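# Screw down the hub cover's raised screws, then release

## Task

Use the screwdriver to sink each screw that still sticks up from the hub cover until it is fully seated. Then open the gripper off the screwdriver and pull the arm away from it. The screwdriver only spins while its bit is pressed in against something.

## Robot and tools

Robot: two arms, left_arm and right_arm, each ending in a parallel gripper. All poses use one shared scene frame. The origin sits on the table surface midway between the arms, +x points outward across the table, +z points up, and left_arm is mounted on the +y side. The names left and right label the arms only, not sides of a camera image. Positions are in metres. Orientations are quaternions written w first (qw, qx, qy, qz). On each gripper the fingers extend along its own +z axis and close along its own y axis. The reported end_effector_position is the point between the finger pads, roughly 1 cm short of the fingertips.

Task approach: pick up the screwdriver, bring its bit down onto a raised screw on the hub cover and press along the screw axis so the tool starts turning. Keep light pressure until the screw is flush, then repeat for every raised screw. Finally open the gripper and lift clear of the tool. Something may occasionally pull on a held part or shove a loose object.

Row layout (used by both moving tools): one flat list of 16 numbers covering both arms, always all 16 even if one arm stays still. Order: left x, y, z, qw, qx, qy, qz, opening, then right x, y, z, qw, qx, qy, qz, opening. x, y, z and the quaternion are an absolute target pose for that gripper in the scene frame, not an offset. Opening runs from -1 (closed) to +1 (fully open, 0.094 m). Away from the ends, the fingers go to the opening where grip_measured would read the value you send. To hold something, send about 0.03 below the current grip_measured; a smaller gap holds more gently. Each pad pushes with up to roughly 50 to 62 N, less on very thin parts, with a brief harder spike at first contact.

execute_actions(actions): actions is a list of up to 15 actions; each action is a list of up to 15 rows; each row is applied for one control step of 1/30 s. If an action has fewer than 15 rows its final row is repeated to fill 15 steps, so one action lasts 0.5 s. An empty list just returns the current state and images. A target more than 0.6 m from the gripper's position at the start of that action, along any of that gripper's current axes, gets that action refused for both arms; if the first action fails this (against the latest reported state) or anything is malformed, nothing runs. Every control step the commanded pose is limited to within 70 mm and 16 degrees of the measured pose, so distant targets take several actions; after an action the arm continues at most to its last limited pose. To hold an orientation, repeat the same quaternion you chose rather than copying the reported one, which drifts. Motions often finish a centimetre or more off, usually low.

move(target, speed, blocking): target is one 16-number row as above (absolute poses). The gripper follows a straight line there; both arms finish together; duration 0.5 to 10 s, cut off at 10 s. speed is the path top speed in m/s, 0.002 to 0.5, default 0.25; rotation is capped at twice that in rad/s. Rotation takes the shorter way. Paths ignore obstacles and the other arm, and grippers can lag, wander or overshoot speed. Faster contact hits harder, and a target set deeper past the contact presses harder, so approach screws slowly with a target only slightly below contact. Opening is applied at the start. With blocking=false the result comes after 0.5 s while motion continues; other moves and execute_actions are refused until a result shows the end, so use wait(0) or stop. The move: line reports the ending (done, off_target, moving, held, fault) plus limits: paced means the target was clipped, held means a check blocked steps (the arm may then jump faster). Only one arm named means the other finished normally. Distances to each target are also given.

wait(seconds): 0 to 10; arms keep their last command; a running move carries on and the wait ends early when it stops.

stop(): brakes a running move; the arm needs distance to stop; fingers keep moving.

zoom_image(camera, region): camera is cam_high, cam_low, cam_left_wrist or cam_right_wrist; region is [x0, y0, x1, y1] in pixels of that camera's last image, origin top-left, at most 504 by 504.

finished_scene(scene): pass the number of the current scene; irreversible; call only once the screws are all down and the gripper has let go and backed away.

Results: a state line per arm with position and quaternion (printed position may be off, more so at long reach); Hand target lines showing where the controller is now steering; grip_measured per gripper (readings may be off by about 1 mm, consistently); Joint positions whose last value is the real opening in metres; step readings of end_effector_position, with HELD marking steps where that arm was held back; pose unreachable lines when a clearance check altered or blocked an arm's command; FAULT lines for arm stops. Images from cam_high, cam_low, cam_left_wrist, cam_right_wrist (each 504x504) come with calibration in OpenCV conventions (K, distortion D, T_world_to_cam); they are approximate.

Joint limits (rad): waist -2.618 to 3.054, shoulder 0.000 to 3.142, elbow 0.000 to 3.142, wrist pitch -1.571 to 1.571, wrist yaw -1.571 to 1.571, wrist roll -2.094 to 2.094. Elbows cannot fully straighten.

Heat: holding load warms motors. MOTOR HOT appears at 75 °C; at 90 °C that arm is halted for 10 s; at 100 °C its motors and gripper go limp and the arm drops. Keep holds short.

Avoid: knocking or pushing anything out of the work area, letting the arms collide or press on each other, dropping or slipping the screwdriver, slamming into the cover, and pushing very hard. An arm that should stay put must receive its whole previous pose and intended opening on every call.

Each tool is called after "Emit:" as name(argument=value, ...) on one line, values as JSON.

## Session

Emit:
execute_actions(actions=[])

Scene clock: 0.00 s.
left_arm: end_effector_position=(+0.2848, +0.4063, +0.1146) grip_measured=+1.000 end_effector_quat_wxyz=(-0.227, +0.785, +0.459, +0.348) | right_arm: end_effector_position=(+0.1617, +0.0632, +0.1164) grip_measured=+1.000 end_effector_quat_wxyz=(-0.007, -0.451, +0.892, -0.014)
Joint positions: left_arm=[-0.177  1.422  0.855 -0.711 -0.817  2.011  0.094] | right_arm=[ 0.971  2.136  1.987 -1.45   0.014  0.131  0.094]
Joint velocities: left_arm=[-0.007  0.007 -0.022  0.037 -0.022 -0.007  0.   ] | right_arm=[-0.002 -0.007 -0.002 -0.007 -0.007  0.007  0.   ]
Motor temperatures (°C, as the motors report them): left_arm=[22 21 23 23 24 26] | right_arm=[22 22 24 25 24 26]
Hand target (left_arm): +0.283, +0.407, +0.116; -0.231, +0.785, +0.458, +0.346
Hand target (right_arm): +0.163, +0.065, +0.123; +0.002, -0.451, +0.892, -0.008

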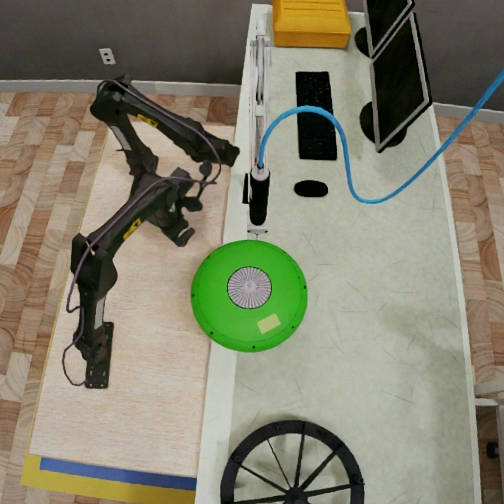

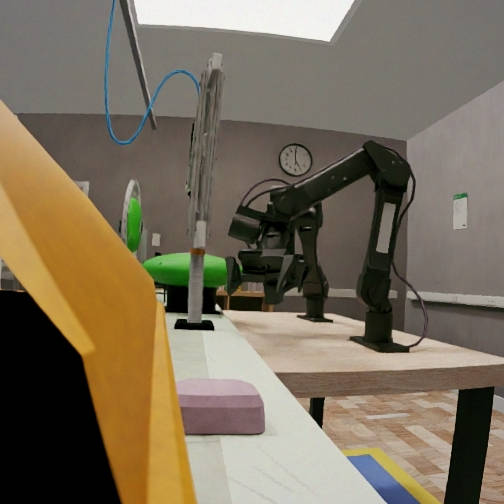

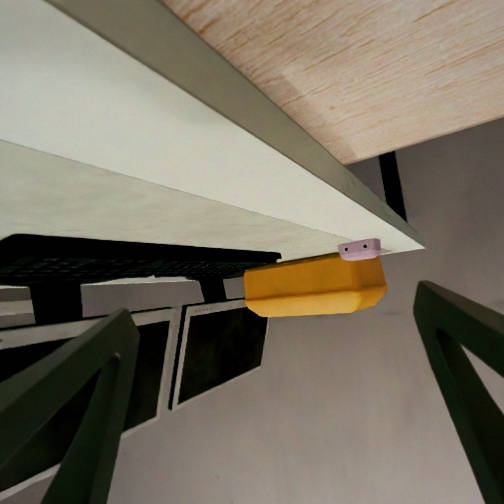

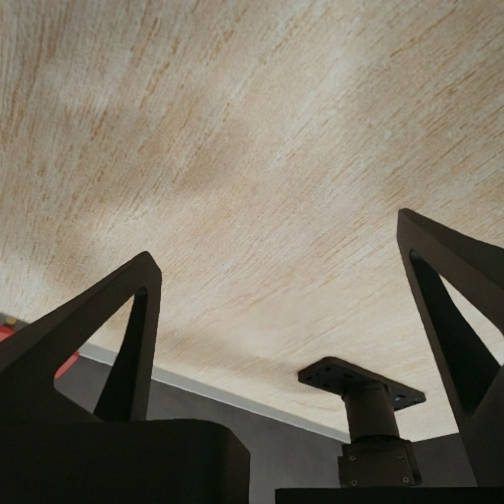

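Emit:
zoom_image(camera="cam_high", region=[180, 130, 330, 360])

Emit:
zoom_image(camera="cam_low", region=[120, 140, 300, 340])

Emit:
zoom_image(camera="cam_high", region=[185, 230, 315, 360])

Region (180, 130, 330, 360) of cam_high's 504x504 image, scaled by 2.191, with more detail than that image has; it fills the left 329 columns of this view, and the rest is white.

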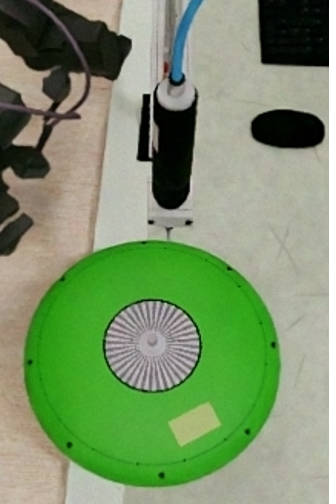

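Region (120, 140, 300, 340) of cam_low's 504x504 image, scaled by 2.520, with more detail than that image has; it fills the left 454 columns of this view, and the rest is white.

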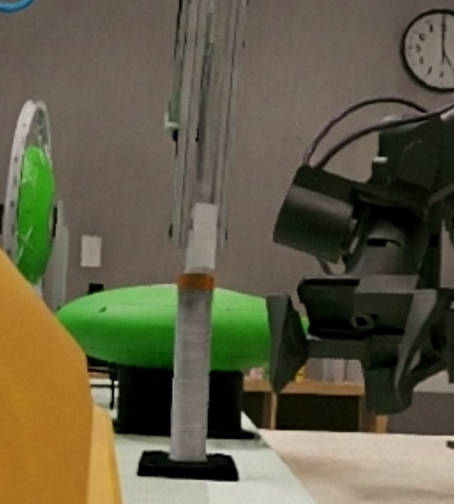

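Region (185, 230, 315, 360) of cam_high's 504x504 image, scaled by 3.877, with more detail than that image has.

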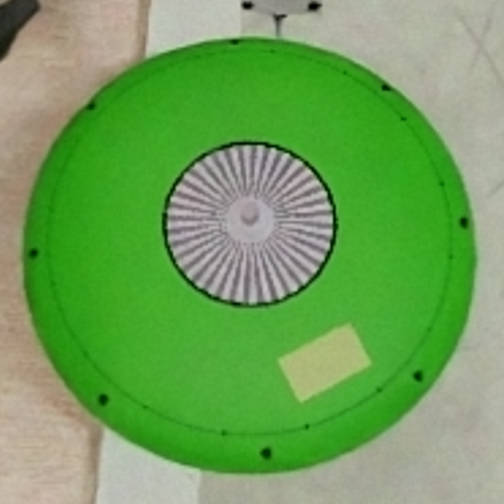

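Emit:
move(target=[0.2848,0.4063,0.1146,-0.227,0.785,0.459,0.348,1, 0.14,-0.14,0.30,0.707,0,0.707,0,1])

Emit:
move(target=[0.16,0.12,0.45,0.707,0,0.707,0,1, 0.14,-0.14,0.30,0.707,0,0.707,0,1])

Scene clock: 35.00 s.
left_arm: end_effector_position=(+0.2852, +0.4062, +0.1147) grip_measured=+1.000 end_effector_quat_wxyz=(-0.226, +0.785, +0.460, +0.348) | right_arm: end_effector_position=(+0.1399, -0.1317, +0.2996) grip_measured=+1.000 end_effector_quat_wxyz=(+0.704, -0.002, +0.711, +0.011)
Joint positions: left_arm=[-0.177  1.422  0.855 -0.709 -0.817  2.011  0.094] | right_arm=[ 1.489  0.991  0.852 -0.99   1.56   1.141  0.094]
Joint velocities: left_arm=[-0.002 -0.002  0.002  0.037 -0.007  0.007  0.   ] | right_arm=[ 0.002 -0.002 -0.012 -0.037 -0.007  0.037  0.   ]
Motor temperatures (°C, as the motors report them): left_arm=[22 22 25 24 24 26] | right_arm=[22 26 25 26 24 26]
Hand target (left_arm): +0.285, +0.406, +0.115; -0.227, +0.785, +0.459, +0.348
Hand target (right_arm): +0.139, -0.137, +0.302; +0.712, -0.005, +0.702, +0.008
Off the commanded pose (left_arm): 0.000 m, 0 deg.
Off the commanded pose (right_arm): 0.008 m, 1 deg.
joint sent to its limit (right arm) — the command would take joint 5 (wrist yaw) past its upper limit, so that joint was sent only as far as its limit.
move: done
camera_calibration (this result's frames):
cam_left_wrist: T_world_to_cam=[[-0.816496, 0.563385, 0.12622, -0.00129024], [0.174403, 0.0322708, 0.984145, -0.15589], [0.55038, 0.825564, -0.124605, -0.375115], [0, 0, 0, 1]] pos_world=[0.23259, 0.315439, 0.10684]
cam_right_wrist: T_world_to_cam=[[0.0497639, -0.966368, -0.252302, -0.054942], [-0.702325, 0.14575, -0.696776, 0.322139], [0.710115, 0.211873, -0.671451, 0.250246], [0, 0, 0, 1]] pos_world=[0.0512763, -0.153066, 0.378625]

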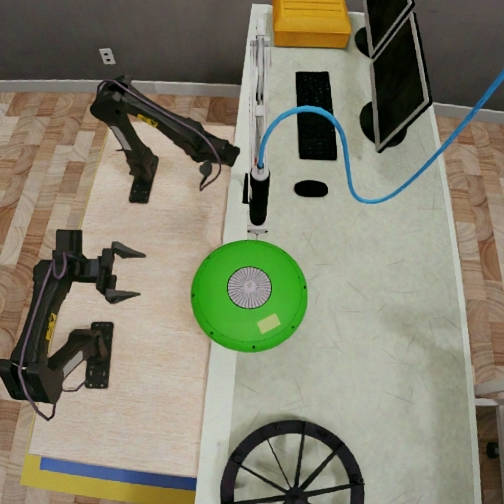

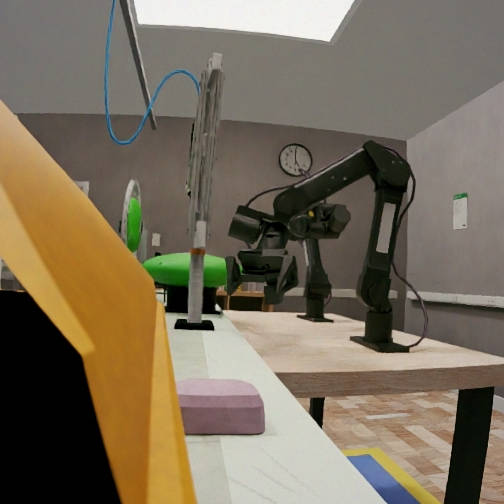

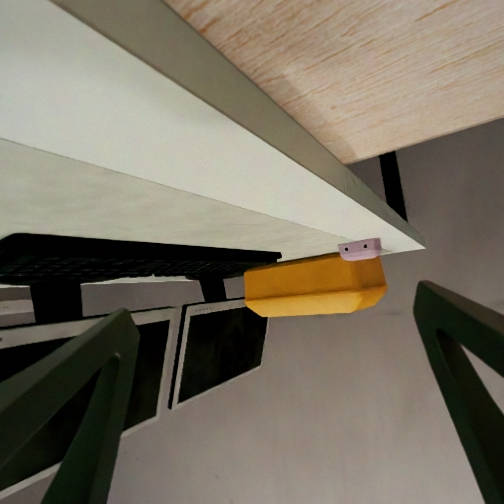

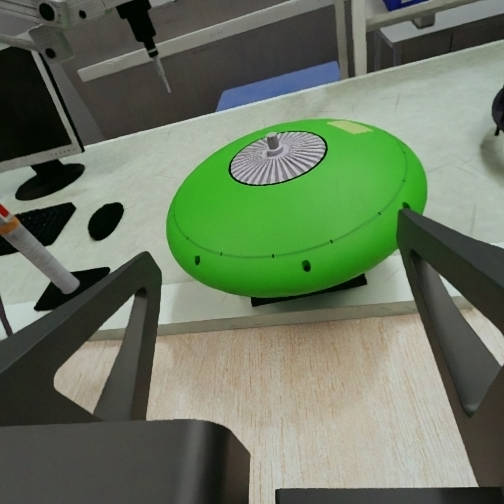

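Scene clock: 41.17 s.
left_arm: end_effector_position=(+0.1594, +0.1209, +0.4431) grip_measured=+1.000 end_effector_quat_wxyz=(+0.703, +0.034, +0.710, -0.006) | right_arm: end_effector_position=(+0.1399, -0.1337, +0.2974) grip_measured=+1.000 end_effector_quat_wxyz=(+0.701, -0.005, +0.713, +0.011)
Joint positions: left_arm=[-1.592  1.238  1.524 -1.071 -1.555 -0.746  0.094] | right_arm=[ 1.489  0.991  0.852 -1.027  1.554  1.175  0.094]
Joint velocities: left_arm=[-0.002 -0.017 -0.012  0.007 -0.007  0.037  0.   ] | right_arm=[ 0.002  0.002 -0.007  0.066  0.066  0.037  0.   ]
Motor temperatures (°C, as the motors report them): left_arm=[22 22 26 25 24 26] | right_arm=[22 25 25 26 25 26]
Hand target (left_arm): +0.157, +0.119, +0.450; +0.707, +0.027, +0.706, -0.011
Hand target (right_arm): +0.140, -0.140, +0.300; +0.709, -0.004, +0.706, +0.004
Off the commanded pose (left_arm): 0.007 m, 4 deg.
Off the commanded pose (right_arm): 0.007 m, 2 deg.
joint sent to its limit (left arm) — the command would take joint 5 (wrist yaw) past its lower limit, so that joint was sent only as far as its limit.
move: off_target (left_arm)
camera_calibration (this result's frames):
cam_left_wrist: T_world_to_cam=[[-0.035135, -0.983341, -0.178342, 0.212707], [-0.564391, 0.166795, -0.808482, 0.447906], [0.82476, 0.0722488, -0.560849, 0.211226], [0, 0, 0, 1]] pos_world=[0.0860573, 0.119194, 0.518524]
cam_right_wrist: T_world_to_cam=[[0.0504044, -0.967235, -0.248828, -0.0587002], [-0.706849, 0.141463, -0.693074, 0.319887], [0.705566, 0.210818, -0.676559, 0.251222], [0, 0, 0, 1]] pos_world=[0.0518175, -0.154991, 0.377066]

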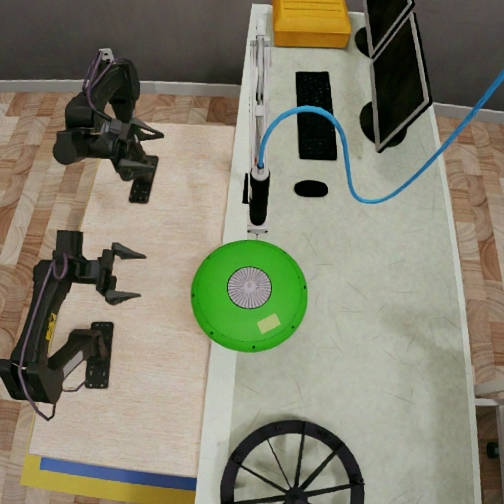

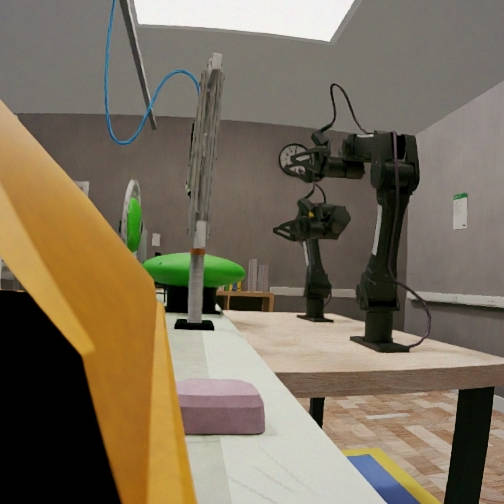

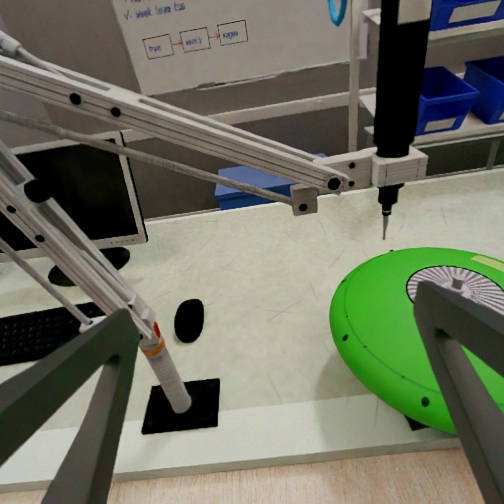

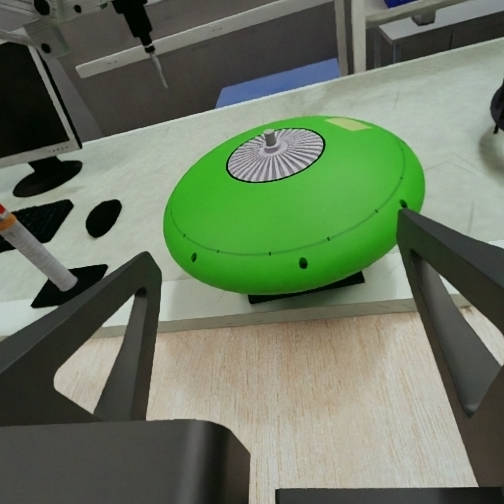

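Emit:
zoom_image(camera="cam_right_wrist", region=[150, 100, 440, 300])

Emit:
zoom_image(camera="cam_left_wrist", region=[320, 140, 504, 440])

Emit:
zoom_image(camera="cam_low", region=[135, 240, 255, 300])

Region (150, 100, 440, 300) of cam_right_wrist's 504x504 image, scaled by 1.738, with more detail than that image has; it fills the top 348 rows of this view, and the rest is white.

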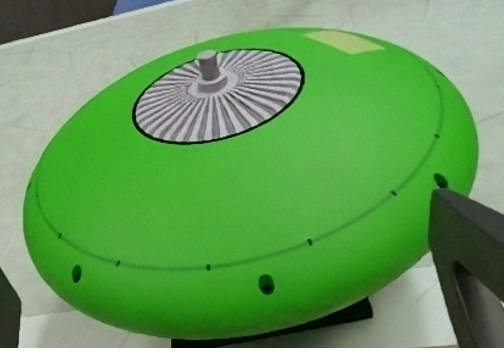

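Region (320, 140, 504, 440) of cam_left_wrist's 504x504 image, scaled by 1.680, with more detail than that image has; it fills the left 309 columns of this view, and the rest is white.

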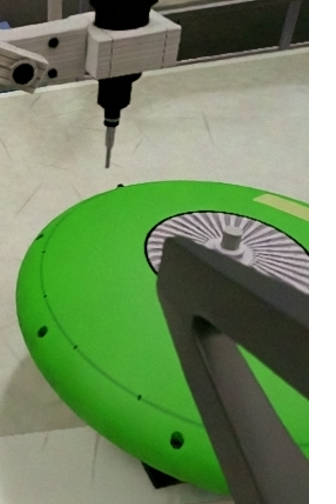

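Region (135, 240, 255, 300) of cam_low's 504x504 image, scaled by 4.200, with more detail than that image has.

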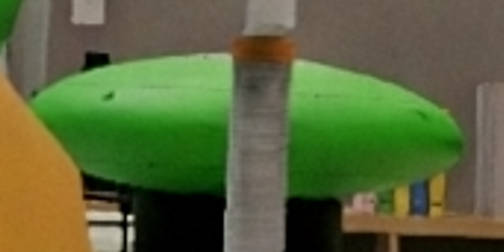

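Emit:
zoom_image(camera="cam_high", region=[240, 275, 320, 355])

Emit:
zoom_image(camera="cam_high", region=[185, 275, 265, 355])

Emit:
zoom_image(camera="cam_right_wrist", region=[160, 180, 430, 290])

Region (240, 275, 320, 355) of cam_high's 504x504 image, scaled by 6.300, with more detail than that image has.

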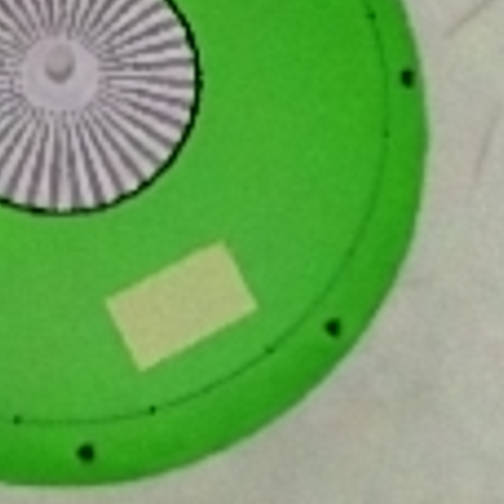

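Region (185, 275, 265, 355) of cam_high's 504x504 image, scaled by 6.300, with more detail than that image has.

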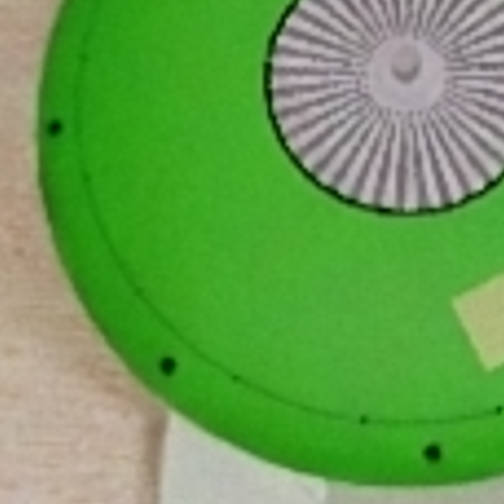

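Region (160, 180, 430, 290) of cam_right_wrist's 504x504 image, scaled by 1.867, with more detail than that image has; it fills the top 205 rows of this view, and the rest is white.

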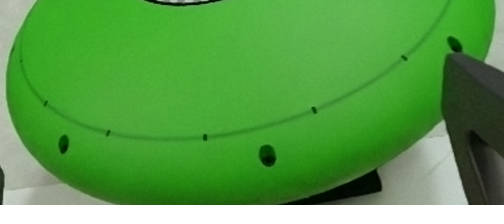

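Emit:
move(target=[0.16,0.12,0.45,0.707,0,0.707,0,1, 0.42,-0.36,0.25,0.653,-0.271,0.653,0.271,1])

Scene clock: 71.67 s.
left_arm: end_effector_position=(+0.1594, +0.1198, +0.4445) grip_measured=+1.000 end_effector_quat_wxyz=(+0.703, +0.022, +0.710, -0.017) | right_arm: end_effector_position=(+0.4166, -0.3600, +0.2379) grip_measured=+1.000 end_effector_quat_wxyz=(+0.642, -0.248, +0.669, +0.281)
Joint positions: left_arm=[-1.592  1.238  1.524 -1.047 -1.555 -0.753  0.094] | right_arm=[-0.636  1.834  1.064  0.698 -1.308 -0.01   0.094]
Joint velocities: left_arm=[ 0.002 -0.012  0.007 -0.037 -0.022 -0.007  0.   ] | right_arm=[ 0.002  0.032  0.012  0.11  -0.066  0.081  0.   ]
Motor temperatures (°C, as the motors report them): left_arm=[22 22 26 26 24 26] | right_arm=[22 23 26 27 25 26]
Hand target (left_arm): +0.160, +0.120, +0.450; +0.707, +0.013, +0.707, -0.013
Hand target (right_arm): +0.418, -0.361, +0.247; +0.648, -0.259, +0.660, +0.277
Off the commanded pose (left_arm): 0.006 m, 3 deg.
Off the commanded pose (right_arm): 0.013 m, 4 deg.
joint sent to its limit (left arm) — the command would take joint 5 (wrist yaw) past its lower limit, so that joint was sent only as far as its limit.
move: off_target (left_arm, right_arm); limits=paced
camera_calibration (this result's frames):
cam_left_wrist: T_world_to_cam=[[-0.0346716, -0.988457, -0.147479, 0.198637], [-0.565231, 0.141094, -0.812777, 0.454301], [0.824204, 0.0551794, -0.563599, 0.215473], [0, 0, 0, 1]] pos_world=[0.0860785, 0.120356, 0.519981]
cam_right_wrist: T_world_to_cam=[[0.683938, -0.666628, -0.296371, -0.450776], [-0.639846, -0.352966, -0.682651, 0.297839], [0.350466, 0.656522, -0.667946, 0.369781], [0, 0, 0, 1]] pos_world=[0.369278, -0.438142, 0.316717]

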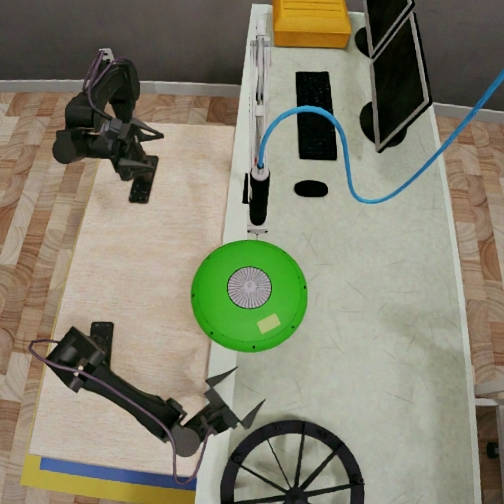

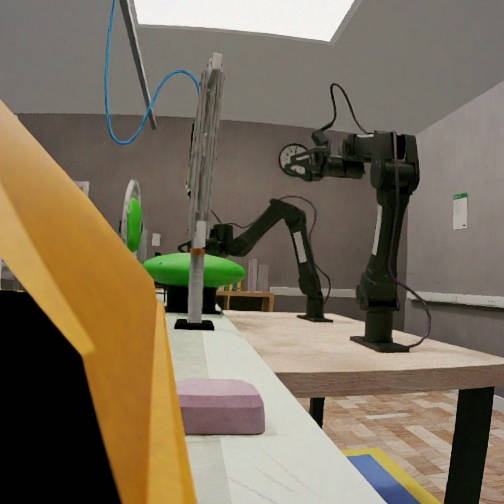

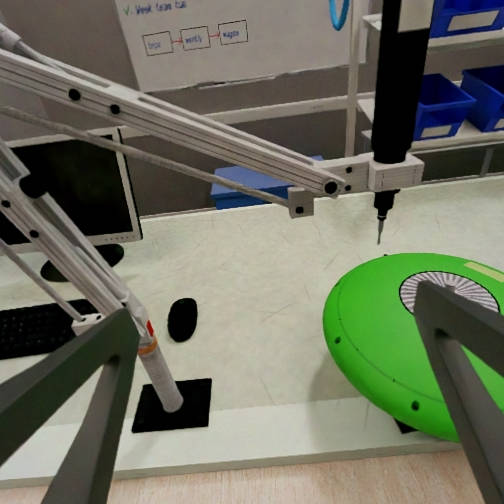

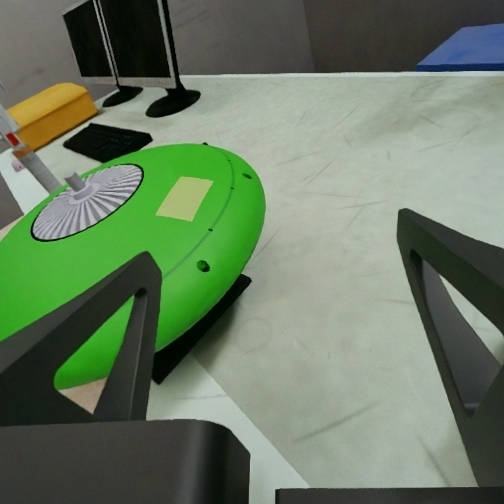

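Emit:
zoom_image(camera="cam_right_wrist", region=[150, 130, 290, 290])

Region (150, 130, 290, 290) of cam_right_wrist's 504x504 image, scaled by 3.150, with more detail than that image has; it fills the left 441 columns of this view, and the rest is white.

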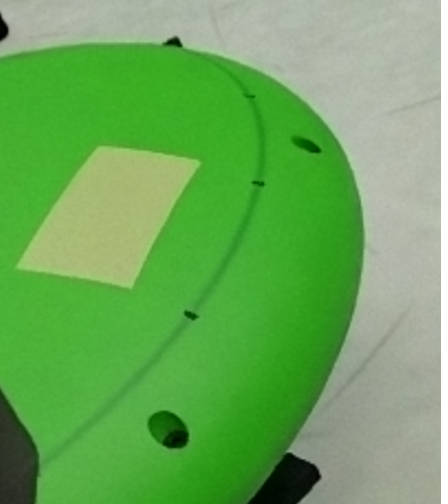

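Emit:
zoom_image(camera="cam_left_wrist", region=[310, 230, 430, 420])

Emit:
zoom_image(camera="cam_high", region=[235, 225, 315, 295])

Region (310, 230, 430, 420) of cam_left_wrist's 504x504 image, scaled by 2.653, with more detail than that image has; it fills the left 318 columns of this view, and the rest is white.

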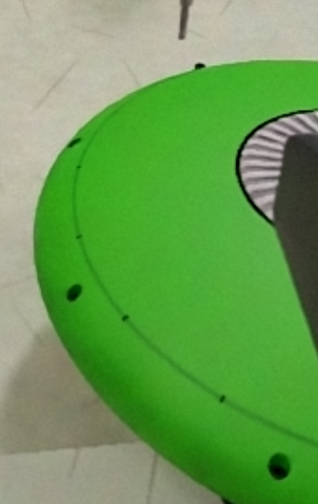

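Region (235, 225, 315, 295) of cam_high's 504x504 image, scaled by 6.300, with more detail than that image has; it fills the top 441 rows of this view, and the rest is white.

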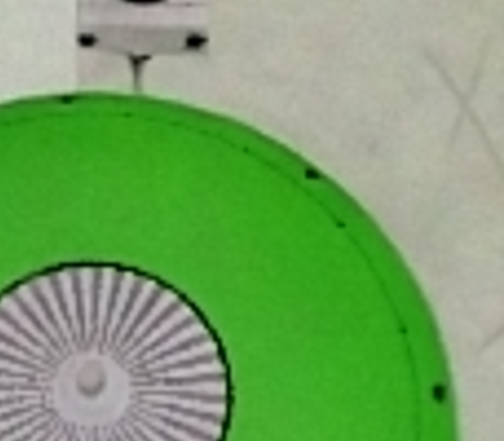

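Emit:
move(target=[0.24,0.17,0.35,0.683,0.183,0.683,-0.183,1, 0.30,-0.12,0.43,0.701,-0.092,0.701,0.092,1])

Emit:
move(target=[0.24,0.17,0.35,0.683,0.183,0.683,-0.183,1, 0.31,-0.045,0.435,0.701,-0.092,0.701,0.092,1], speed=0.15)

Scene clock: 97.83 s.
left_arm: end_effector_position=(+0.2436, +0.1671, +0.3557) grip_measured=+1.000 end_effector_quat_wxyz=(+0.683, +0.177, +0.683, -0.191) | right_arm: end_effector_position=(+0.3051, -0.1209, +0.4142) grip_measured=+1.000 end_effector_quat_wxyz=(+0.694, -0.099, +0.708, +0.086)
Joint positions: left_arm=[-0.634  0.671  0.718 -0.041 -0.131 -0.018  0.094] | right_arm=[ 0.535  1.081  1.115 -0.058  0.369 -0.007  0.094]
Joint velocities: left_arm=[-0.002  0.007  0.007 -0.037 -0.037  0.037  0.   ] | right_arm=[-0.012 -0.012 -0.017  0.007  0.037 -0.007  0.   ]
Motor temperatures (°C, as the motors report them): left_arm=[22 22 26 27 25 26] | right_arm=[22 25 27 29 25 26]
Hand target (left_arm): +0.243, +0.170, +0.348; +0.681, +0.179, +0.685, -0.186
Hand target (right_arm): +0.303, -0.121, +0.428; +0.701, -0.097, +0.702, +0.087
Off the commanded pose (left_arm): 0.007 m, 1 deg.
Off the commanded pose (right_arm): 0.017 m, 2 deg.
move: off_target (right_arm)
camera_calibration (this result's frames):
cam_left_wrist: T_world_to_cam=[[-0.478754, -0.8696, -0.120793, 0.314053], [-0.439285, 0.356393, -0.824629, 0.360653], [0.760146, -0.341732, -0.552627, 0.17142], [0, 0, 0, 1]] pos_world=[0.17848, 0.203145, 0.430071]
cam_right_wrist: T_world_to_cam=[[0.280415, -0.933018, -0.225488, -0.101273], [-0.719978, -0.0490839, -0.692259, 0.496441], [0.634822, 0.356466, -0.685516, 0.253866], [0, 0, 0, 1]] pos_world=[0.224665, -0.160617, 0.494859]

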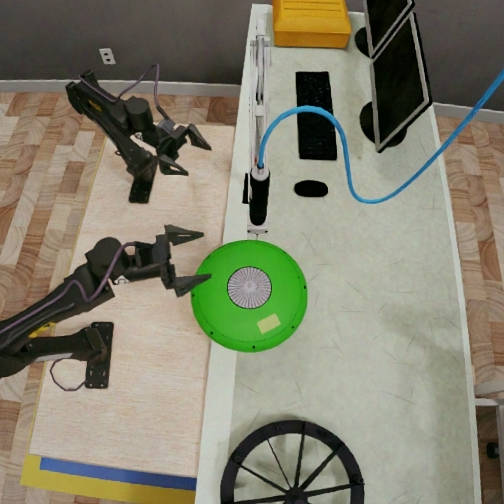

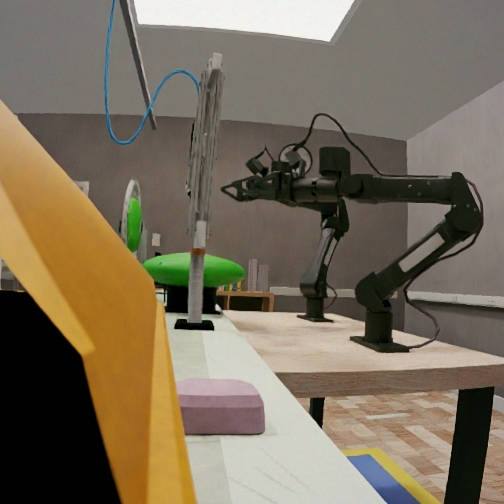

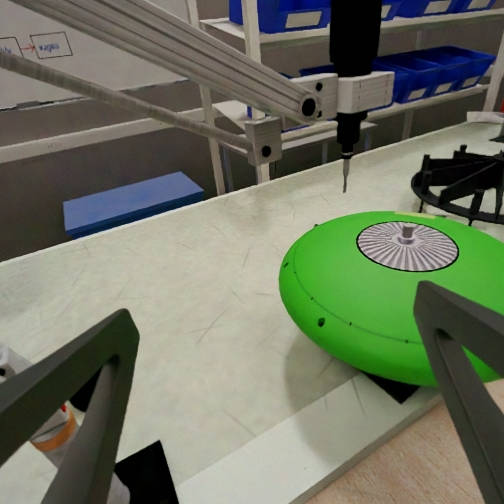

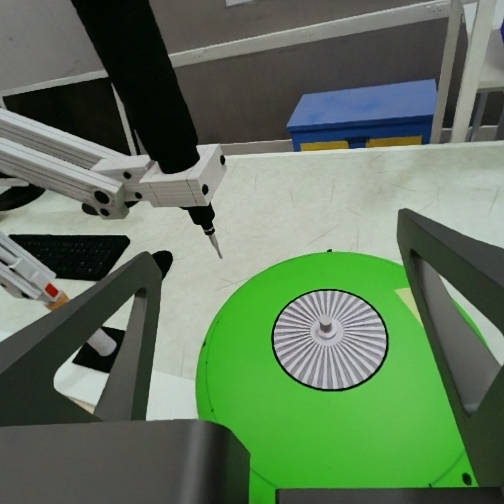

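Scene clock: 98.93 s.
left_arm: end_effector_position=(+0.2436, +0.1671, +0.3558) grip_measured=+1.000 end_effector_quat_wxyz=(+0.684, +0.181, +0.681, -0.187) | right_arm: end_effector_position=(+0.3112, -0.0454, +0.4165) grip_measured=+1.000 end_effector_quat_wxyz=(+0.689, -0.107, +0.713, +0.081)
Joint positions: left_arm=[-0.634  0.671  0.718 -0.041 -0.131 -0.007  0.094] | right_arm=[ 0.752  1.294  1.27  -0.021  0.582 -0.007  0.094]
Joint velocities: left_arm=[-0.007  0.002 -0.022 -0.022 -0.051  0.081  0.   ] | right_arm=[ 0.012 -0.012  0.007  0.051  0.007 -0.022  0.   ]
Motor temperatures (°C, as the motors report them): left_arm=[22 22 26 27 24 26] | right_arm=[22 25 27 29 25 26]
Hand target (left_arm): +0.240, +0.170, +0.350; +0.683, +0.183, +0.683, -0.183
Hand target (right_arm): +0.310, -0.046, +0.435; +0.702, -0.093, +0.701, +0.091
Off the commanded pose (left_arm): 0.007 m, 1 deg.
Off the commanded pose (right_arm): 0.019 m, 3 deg.
move: off_target (right_arm)
camera_calibration (this result's frames):
cam_left_wrist: T_world_to_cam=[[-0.477932, -0.868409, -0.132084, 0.317682], [-0.434329, 0.364331, -0.823784, 0.357896], [0.763505, -0.336345, -0.551301, 0.169282], [0, 0, 0, 1]] pos_world=[0.178028, 0.202423, 0.430116]
cam_right_wrist: T_world_to_cam=[[0.280889, -0.936472, -0.210051, -0.0387858], [-0.727611, -0.0650687, -0.682897, 0.503796], [0.625846, 0.344654, -0.699664, 0.23281], [0, 0, 0, 1]] pos_world=[0.231759, -0.0837792, 0.498783]

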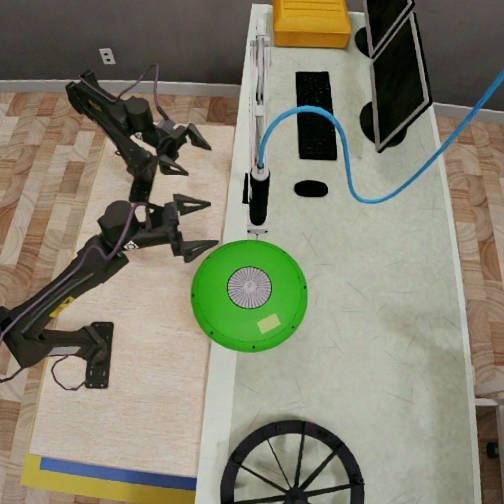

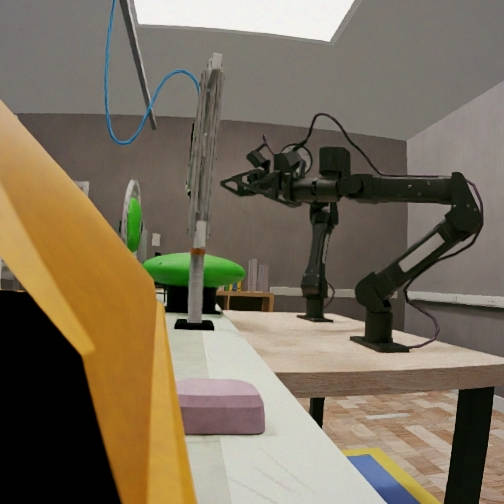

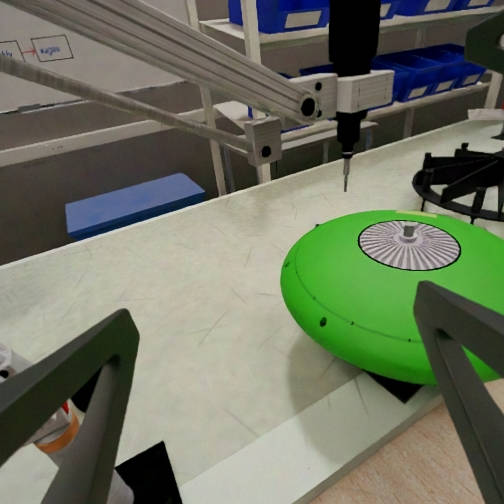

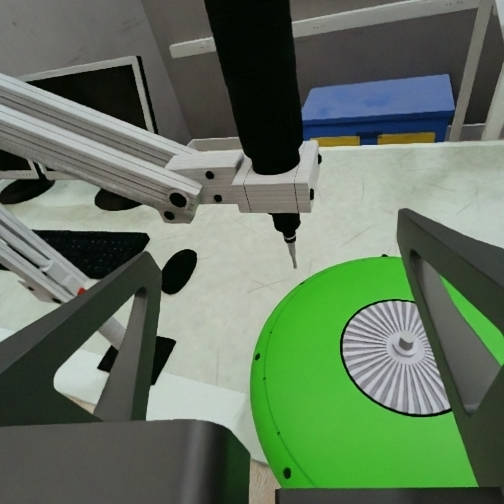

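Emit:
move(target=[0.24,0.17,0.35,0.683,0.183,0.683,-0.183,1, 0.33,-0.044,0.452,0.701,-0.092,0.701,0.092,0.6], speed=0.1)

Emit:
move(target=[0.24,0.17,0.35,0.683,0.183,0.683,-0.183,1, 0.403,-0.024,0.452,0.701,-0.092,0.701,0.092,0.6], speed=0.08)

Scene clock: 109.70 s.
left_arm: end_effector_position=(+0.2436, +0.1671, +0.3559) grip_measured=+1.000 end_effector_quat_wxyz=(+0.684, +0.180, +0.681, -0.187) | right_arm: end_effector_position=(+0.3287, -0.0418, +0.4416) grip_measured=+0.602 end_effector_quat_wxyz=(+0.698, -0.097, +0.705, +0.087)
Joint positions: left_arm=[-0.634  0.671  0.718 -0.041 -0.131 -0.007  0.094] | right_arm=[ 0.715  1.365  1.396 -0.045  0.551 -0.007  0.075]
Joint velocities: left_arm=[ 0.002 -0.022 -0.022  0.022 -0.022 -0.007  0.   ] | right_arm=[-0.002  0.017 -0.007  0.007 -0.066  0.037  0.001]
Motor temperatures (°C, as the motors report them): left_arm=[22 22 26 29 24 26] | right_arm=[22 24 28 31 25 26]
Hand target (left_arm): +0.240, +0.170, +0.350; +0.683, +0.183, +0.683, -0.183
Hand target (right_arm): +0.330, -0.044, +0.452; +0.701, -0.092, +0.701, +0.092
Off the commanded pose (left_arm): 0.008 m, 1 deg.
Off the commanded pose (right_arm): 0.011 m, 1 deg.
move: off_target (right_arm)
camera_calibration (this result's frames):
cam_left_wrist: T_world_to_cam=[[-0.477892, -0.86844, -0.132027, 0.31767], [-0.43408, 0.36414, -0.824, 0.358022], [0.763671, -0.336473, -0.550992, 0.169205], [0, 0, 0, 1]] pos_world=[0.178005, 0.20244, 0.430182]
cam_right_wrist: T_world_to_cam=[[0.281175, -0.932457, -0.226857, -0.0275891], [-0.713398, -0.0449833, -0.699314, 0.537401], [0.641876, 0.358469, -0.677861, 0.223867], [0, 0, 0, 1]] pos_world=[0.247443, -0.0818009, 0.521304]

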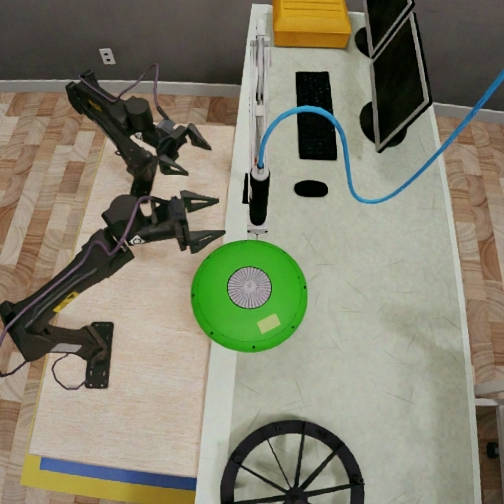

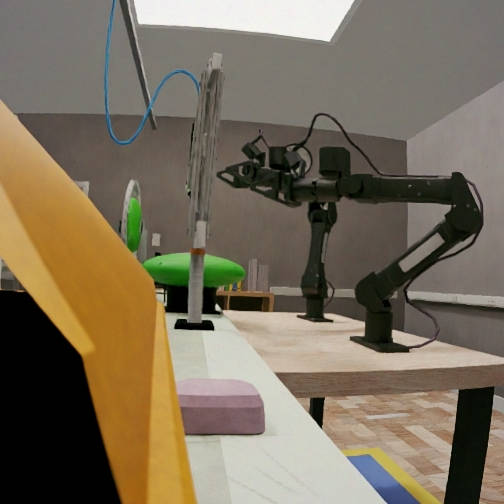

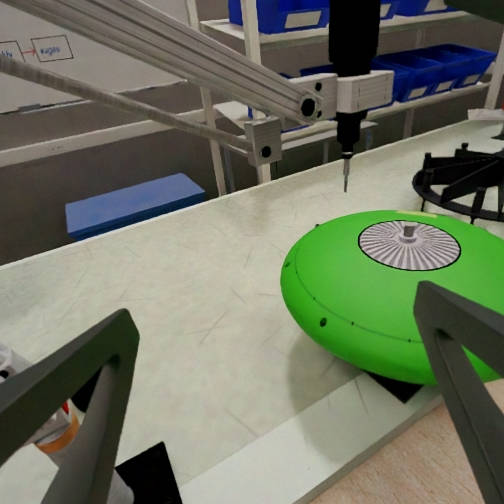

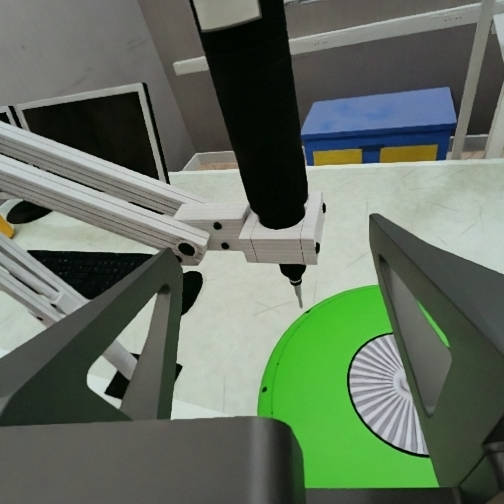

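Scene clock: 111.00 s.
left_arm: end_effector_position=(+0.2436, +0.1671, +0.3561) grip_measured=+1.000 end_effector_quat_wxyz=(+0.685, +0.180, +0.681, -0.187) | right_arm: end_effector_position=(+0.4026, -0.0221, +0.4339) grip_measured=+0.602 end_effector_quat_wxyz=(+0.690, -0.101, +0.712, +0.082)
Joint positions: left_arm=[-0.634  0.671  0.718 -0.04  -0.131 -0.006  0.094] | right_arm=[ 0.601  1.616  1.618 -0.04   0.439 -0.006  0.075]
Joint velocities: left_arm=[ 0.007  0.017 -0.012 -0.037  0.022 -0.007  0.   ] | right_arm=[ 0.002  0.002  0.012 -0.007 -0.007 -0.022  0.   ]
Motor temperatures (°C, as the motors report them): left_arm=[22 22 26 29 24 26] | right_arm=[22 24 28 31 25 26]
Hand target (left_arm): +0.240, +0.170, +0.350; +0.683, +0.183, +0.683, -0.183
Hand target (right_arm): +0.403, -0.025, +0.452; +0.701, -0.092, +0.701, +0.093
Off the commanded pose (left_arm): 0.008 m, 1 deg.
Off the commanded pose (right_arm): 0.018 m, 2 deg.
move: off_target (right_arm)
camera_calibration (this result's frames):
cam_left_wrist: T_world_to_cam=[[-0.477784, -0.868459, -0.13229, 0.317765], [-0.433425, 0.364027, -0.824395, 0.358176], [0.76411, -0.336545, -0.550339, 0.168983], [0, 0, 0, 1]] pos_world=[0.177945, 0.202451, 0.430313]
cam_right_wrist: T_world_to_cam=[[0.274477, -0.93625, -0.219315, -0.0323395], [-0.727511, -0.0530455, -0.684043, 0.584426], [0.628801, 0.347308, -0.695691, 0.176913], [0, 0, 0, 1]] pos_world=[0.32281, -0.0607199, 0.515757]

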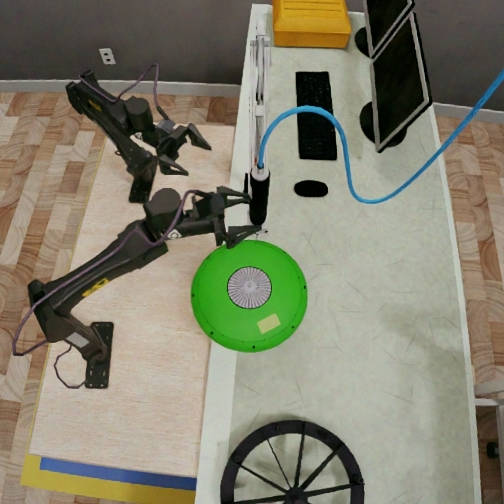

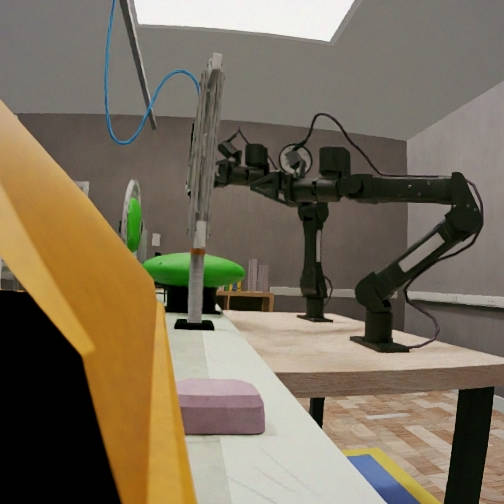

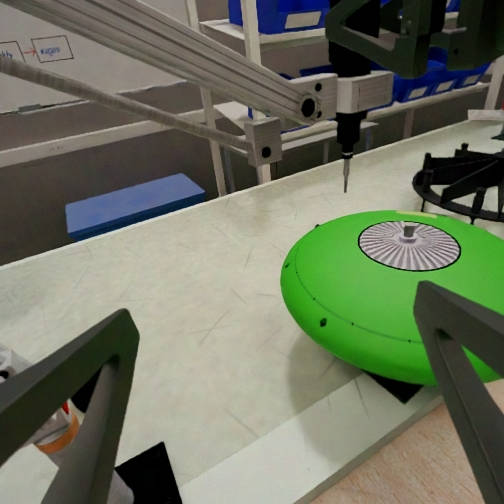

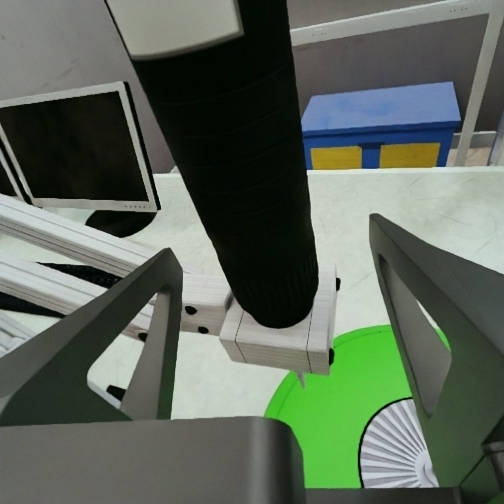

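Emit:
wait(seconds=0)

Emit:
zoom_image(camera="cam_high", region=[200, 160, 300, 260])

Scene clock: 120.63 s.
left_arm: end_effector_position=(+0.2436, +0.1671, +0.3561) grip_measured=+1.000 end_effector_quat_wxyz=(+0.685, +0.180, +0.681, -0.187) | right_arm: end_effector_position=(+0.4024, -0.0218, +0.4346) grip_measured=+0.602 end_effector_quat_wxyz=(+0.690, -0.101, +0.712, +0.083)
Joint positions: left_arm=[-0.634  0.671  0.718 -0.04  -0.131 -0.006  0.094] | right_arm=[ 0.601  1.616  1.619 -0.04   0.437 -0.006  0.075]
Joint velocities: left_arm=[-0.002 -0.007 -0.007 -0.081  0.007  0.007  0.   ] | right_arm=[ 0.007  0.002 -0.017 -0.051 -0.037  0.081 -0.   ]
Motor temperatures (°C, as the motors report them): left_arm=[22 22 26 30 24 26] | right_arm=[22 24 28 32 24 26]
Hand target (left_arm): +0.240, +0.170, +0.350; +0.683, +0.183, +0.683, -0.183
Hand target (right_arm): +0.403, -0.025, +0.452; +0.701, -0.092, +0.701, +0.093
Off the commanded pose (left_arm): 0.008 m, 1 deg.
Off the commanded pose (right_arm): 0.018 m, 2 deg.
camera_calibration (this result's frames):
cam_left_wrist: T_world_to_cam=[[-0.477784, -0.868459, -0.13229, 0.317765], [-0.433425, 0.364027, -0.824395, 0.358176], [0.76411, -0.336545, -0.550339, 0.168983], [0, 0, 0, 1]] pos_world=[0.177945, 0.202451, 0.430313]
cam_right_wrist: T_world_to_cam=[[0.276508, -0.935497, -0.219975, -0.0323947], [-0.72664, -0.0537228, -0.684915, 0.584841], [0.628918, 0.349226, -0.694624, 0.176942], [0, 0, 0, 1]] pos_world=[0.322644, -0.0606788, 0.516348]

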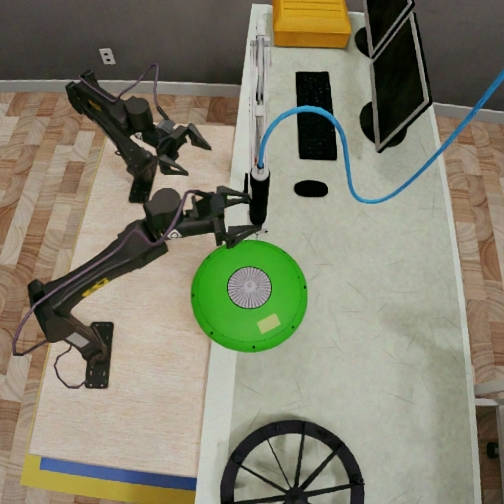

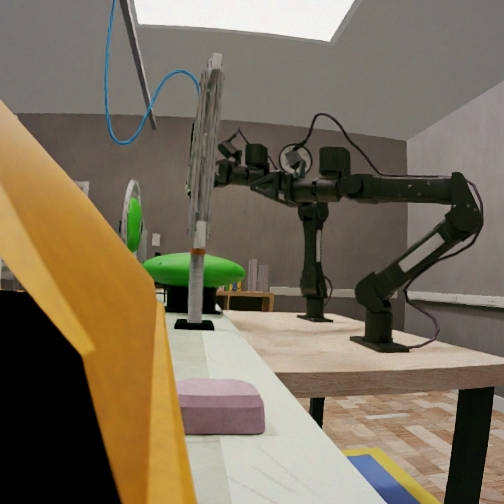

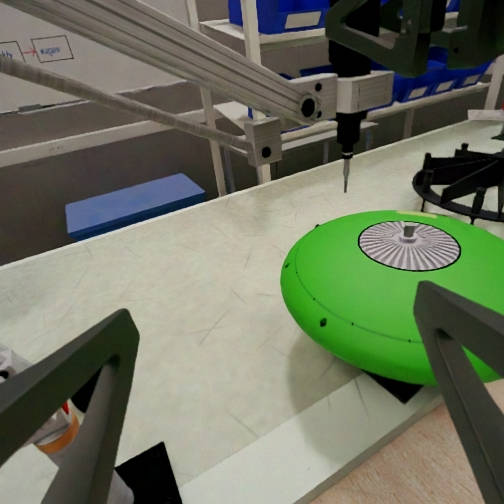

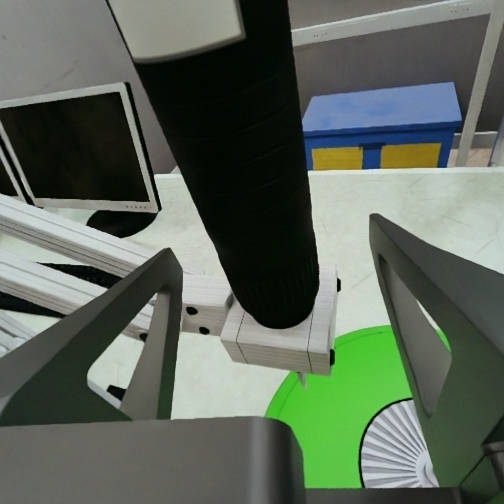

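Region (200, 160, 300, 260) of cam_high's 504x504 image, scaled by 5.040, with more detail than that image has.

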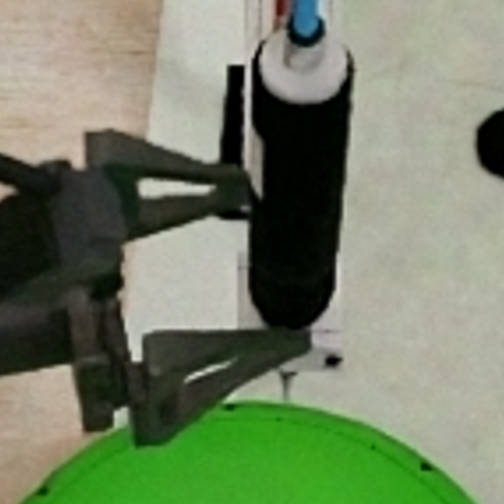

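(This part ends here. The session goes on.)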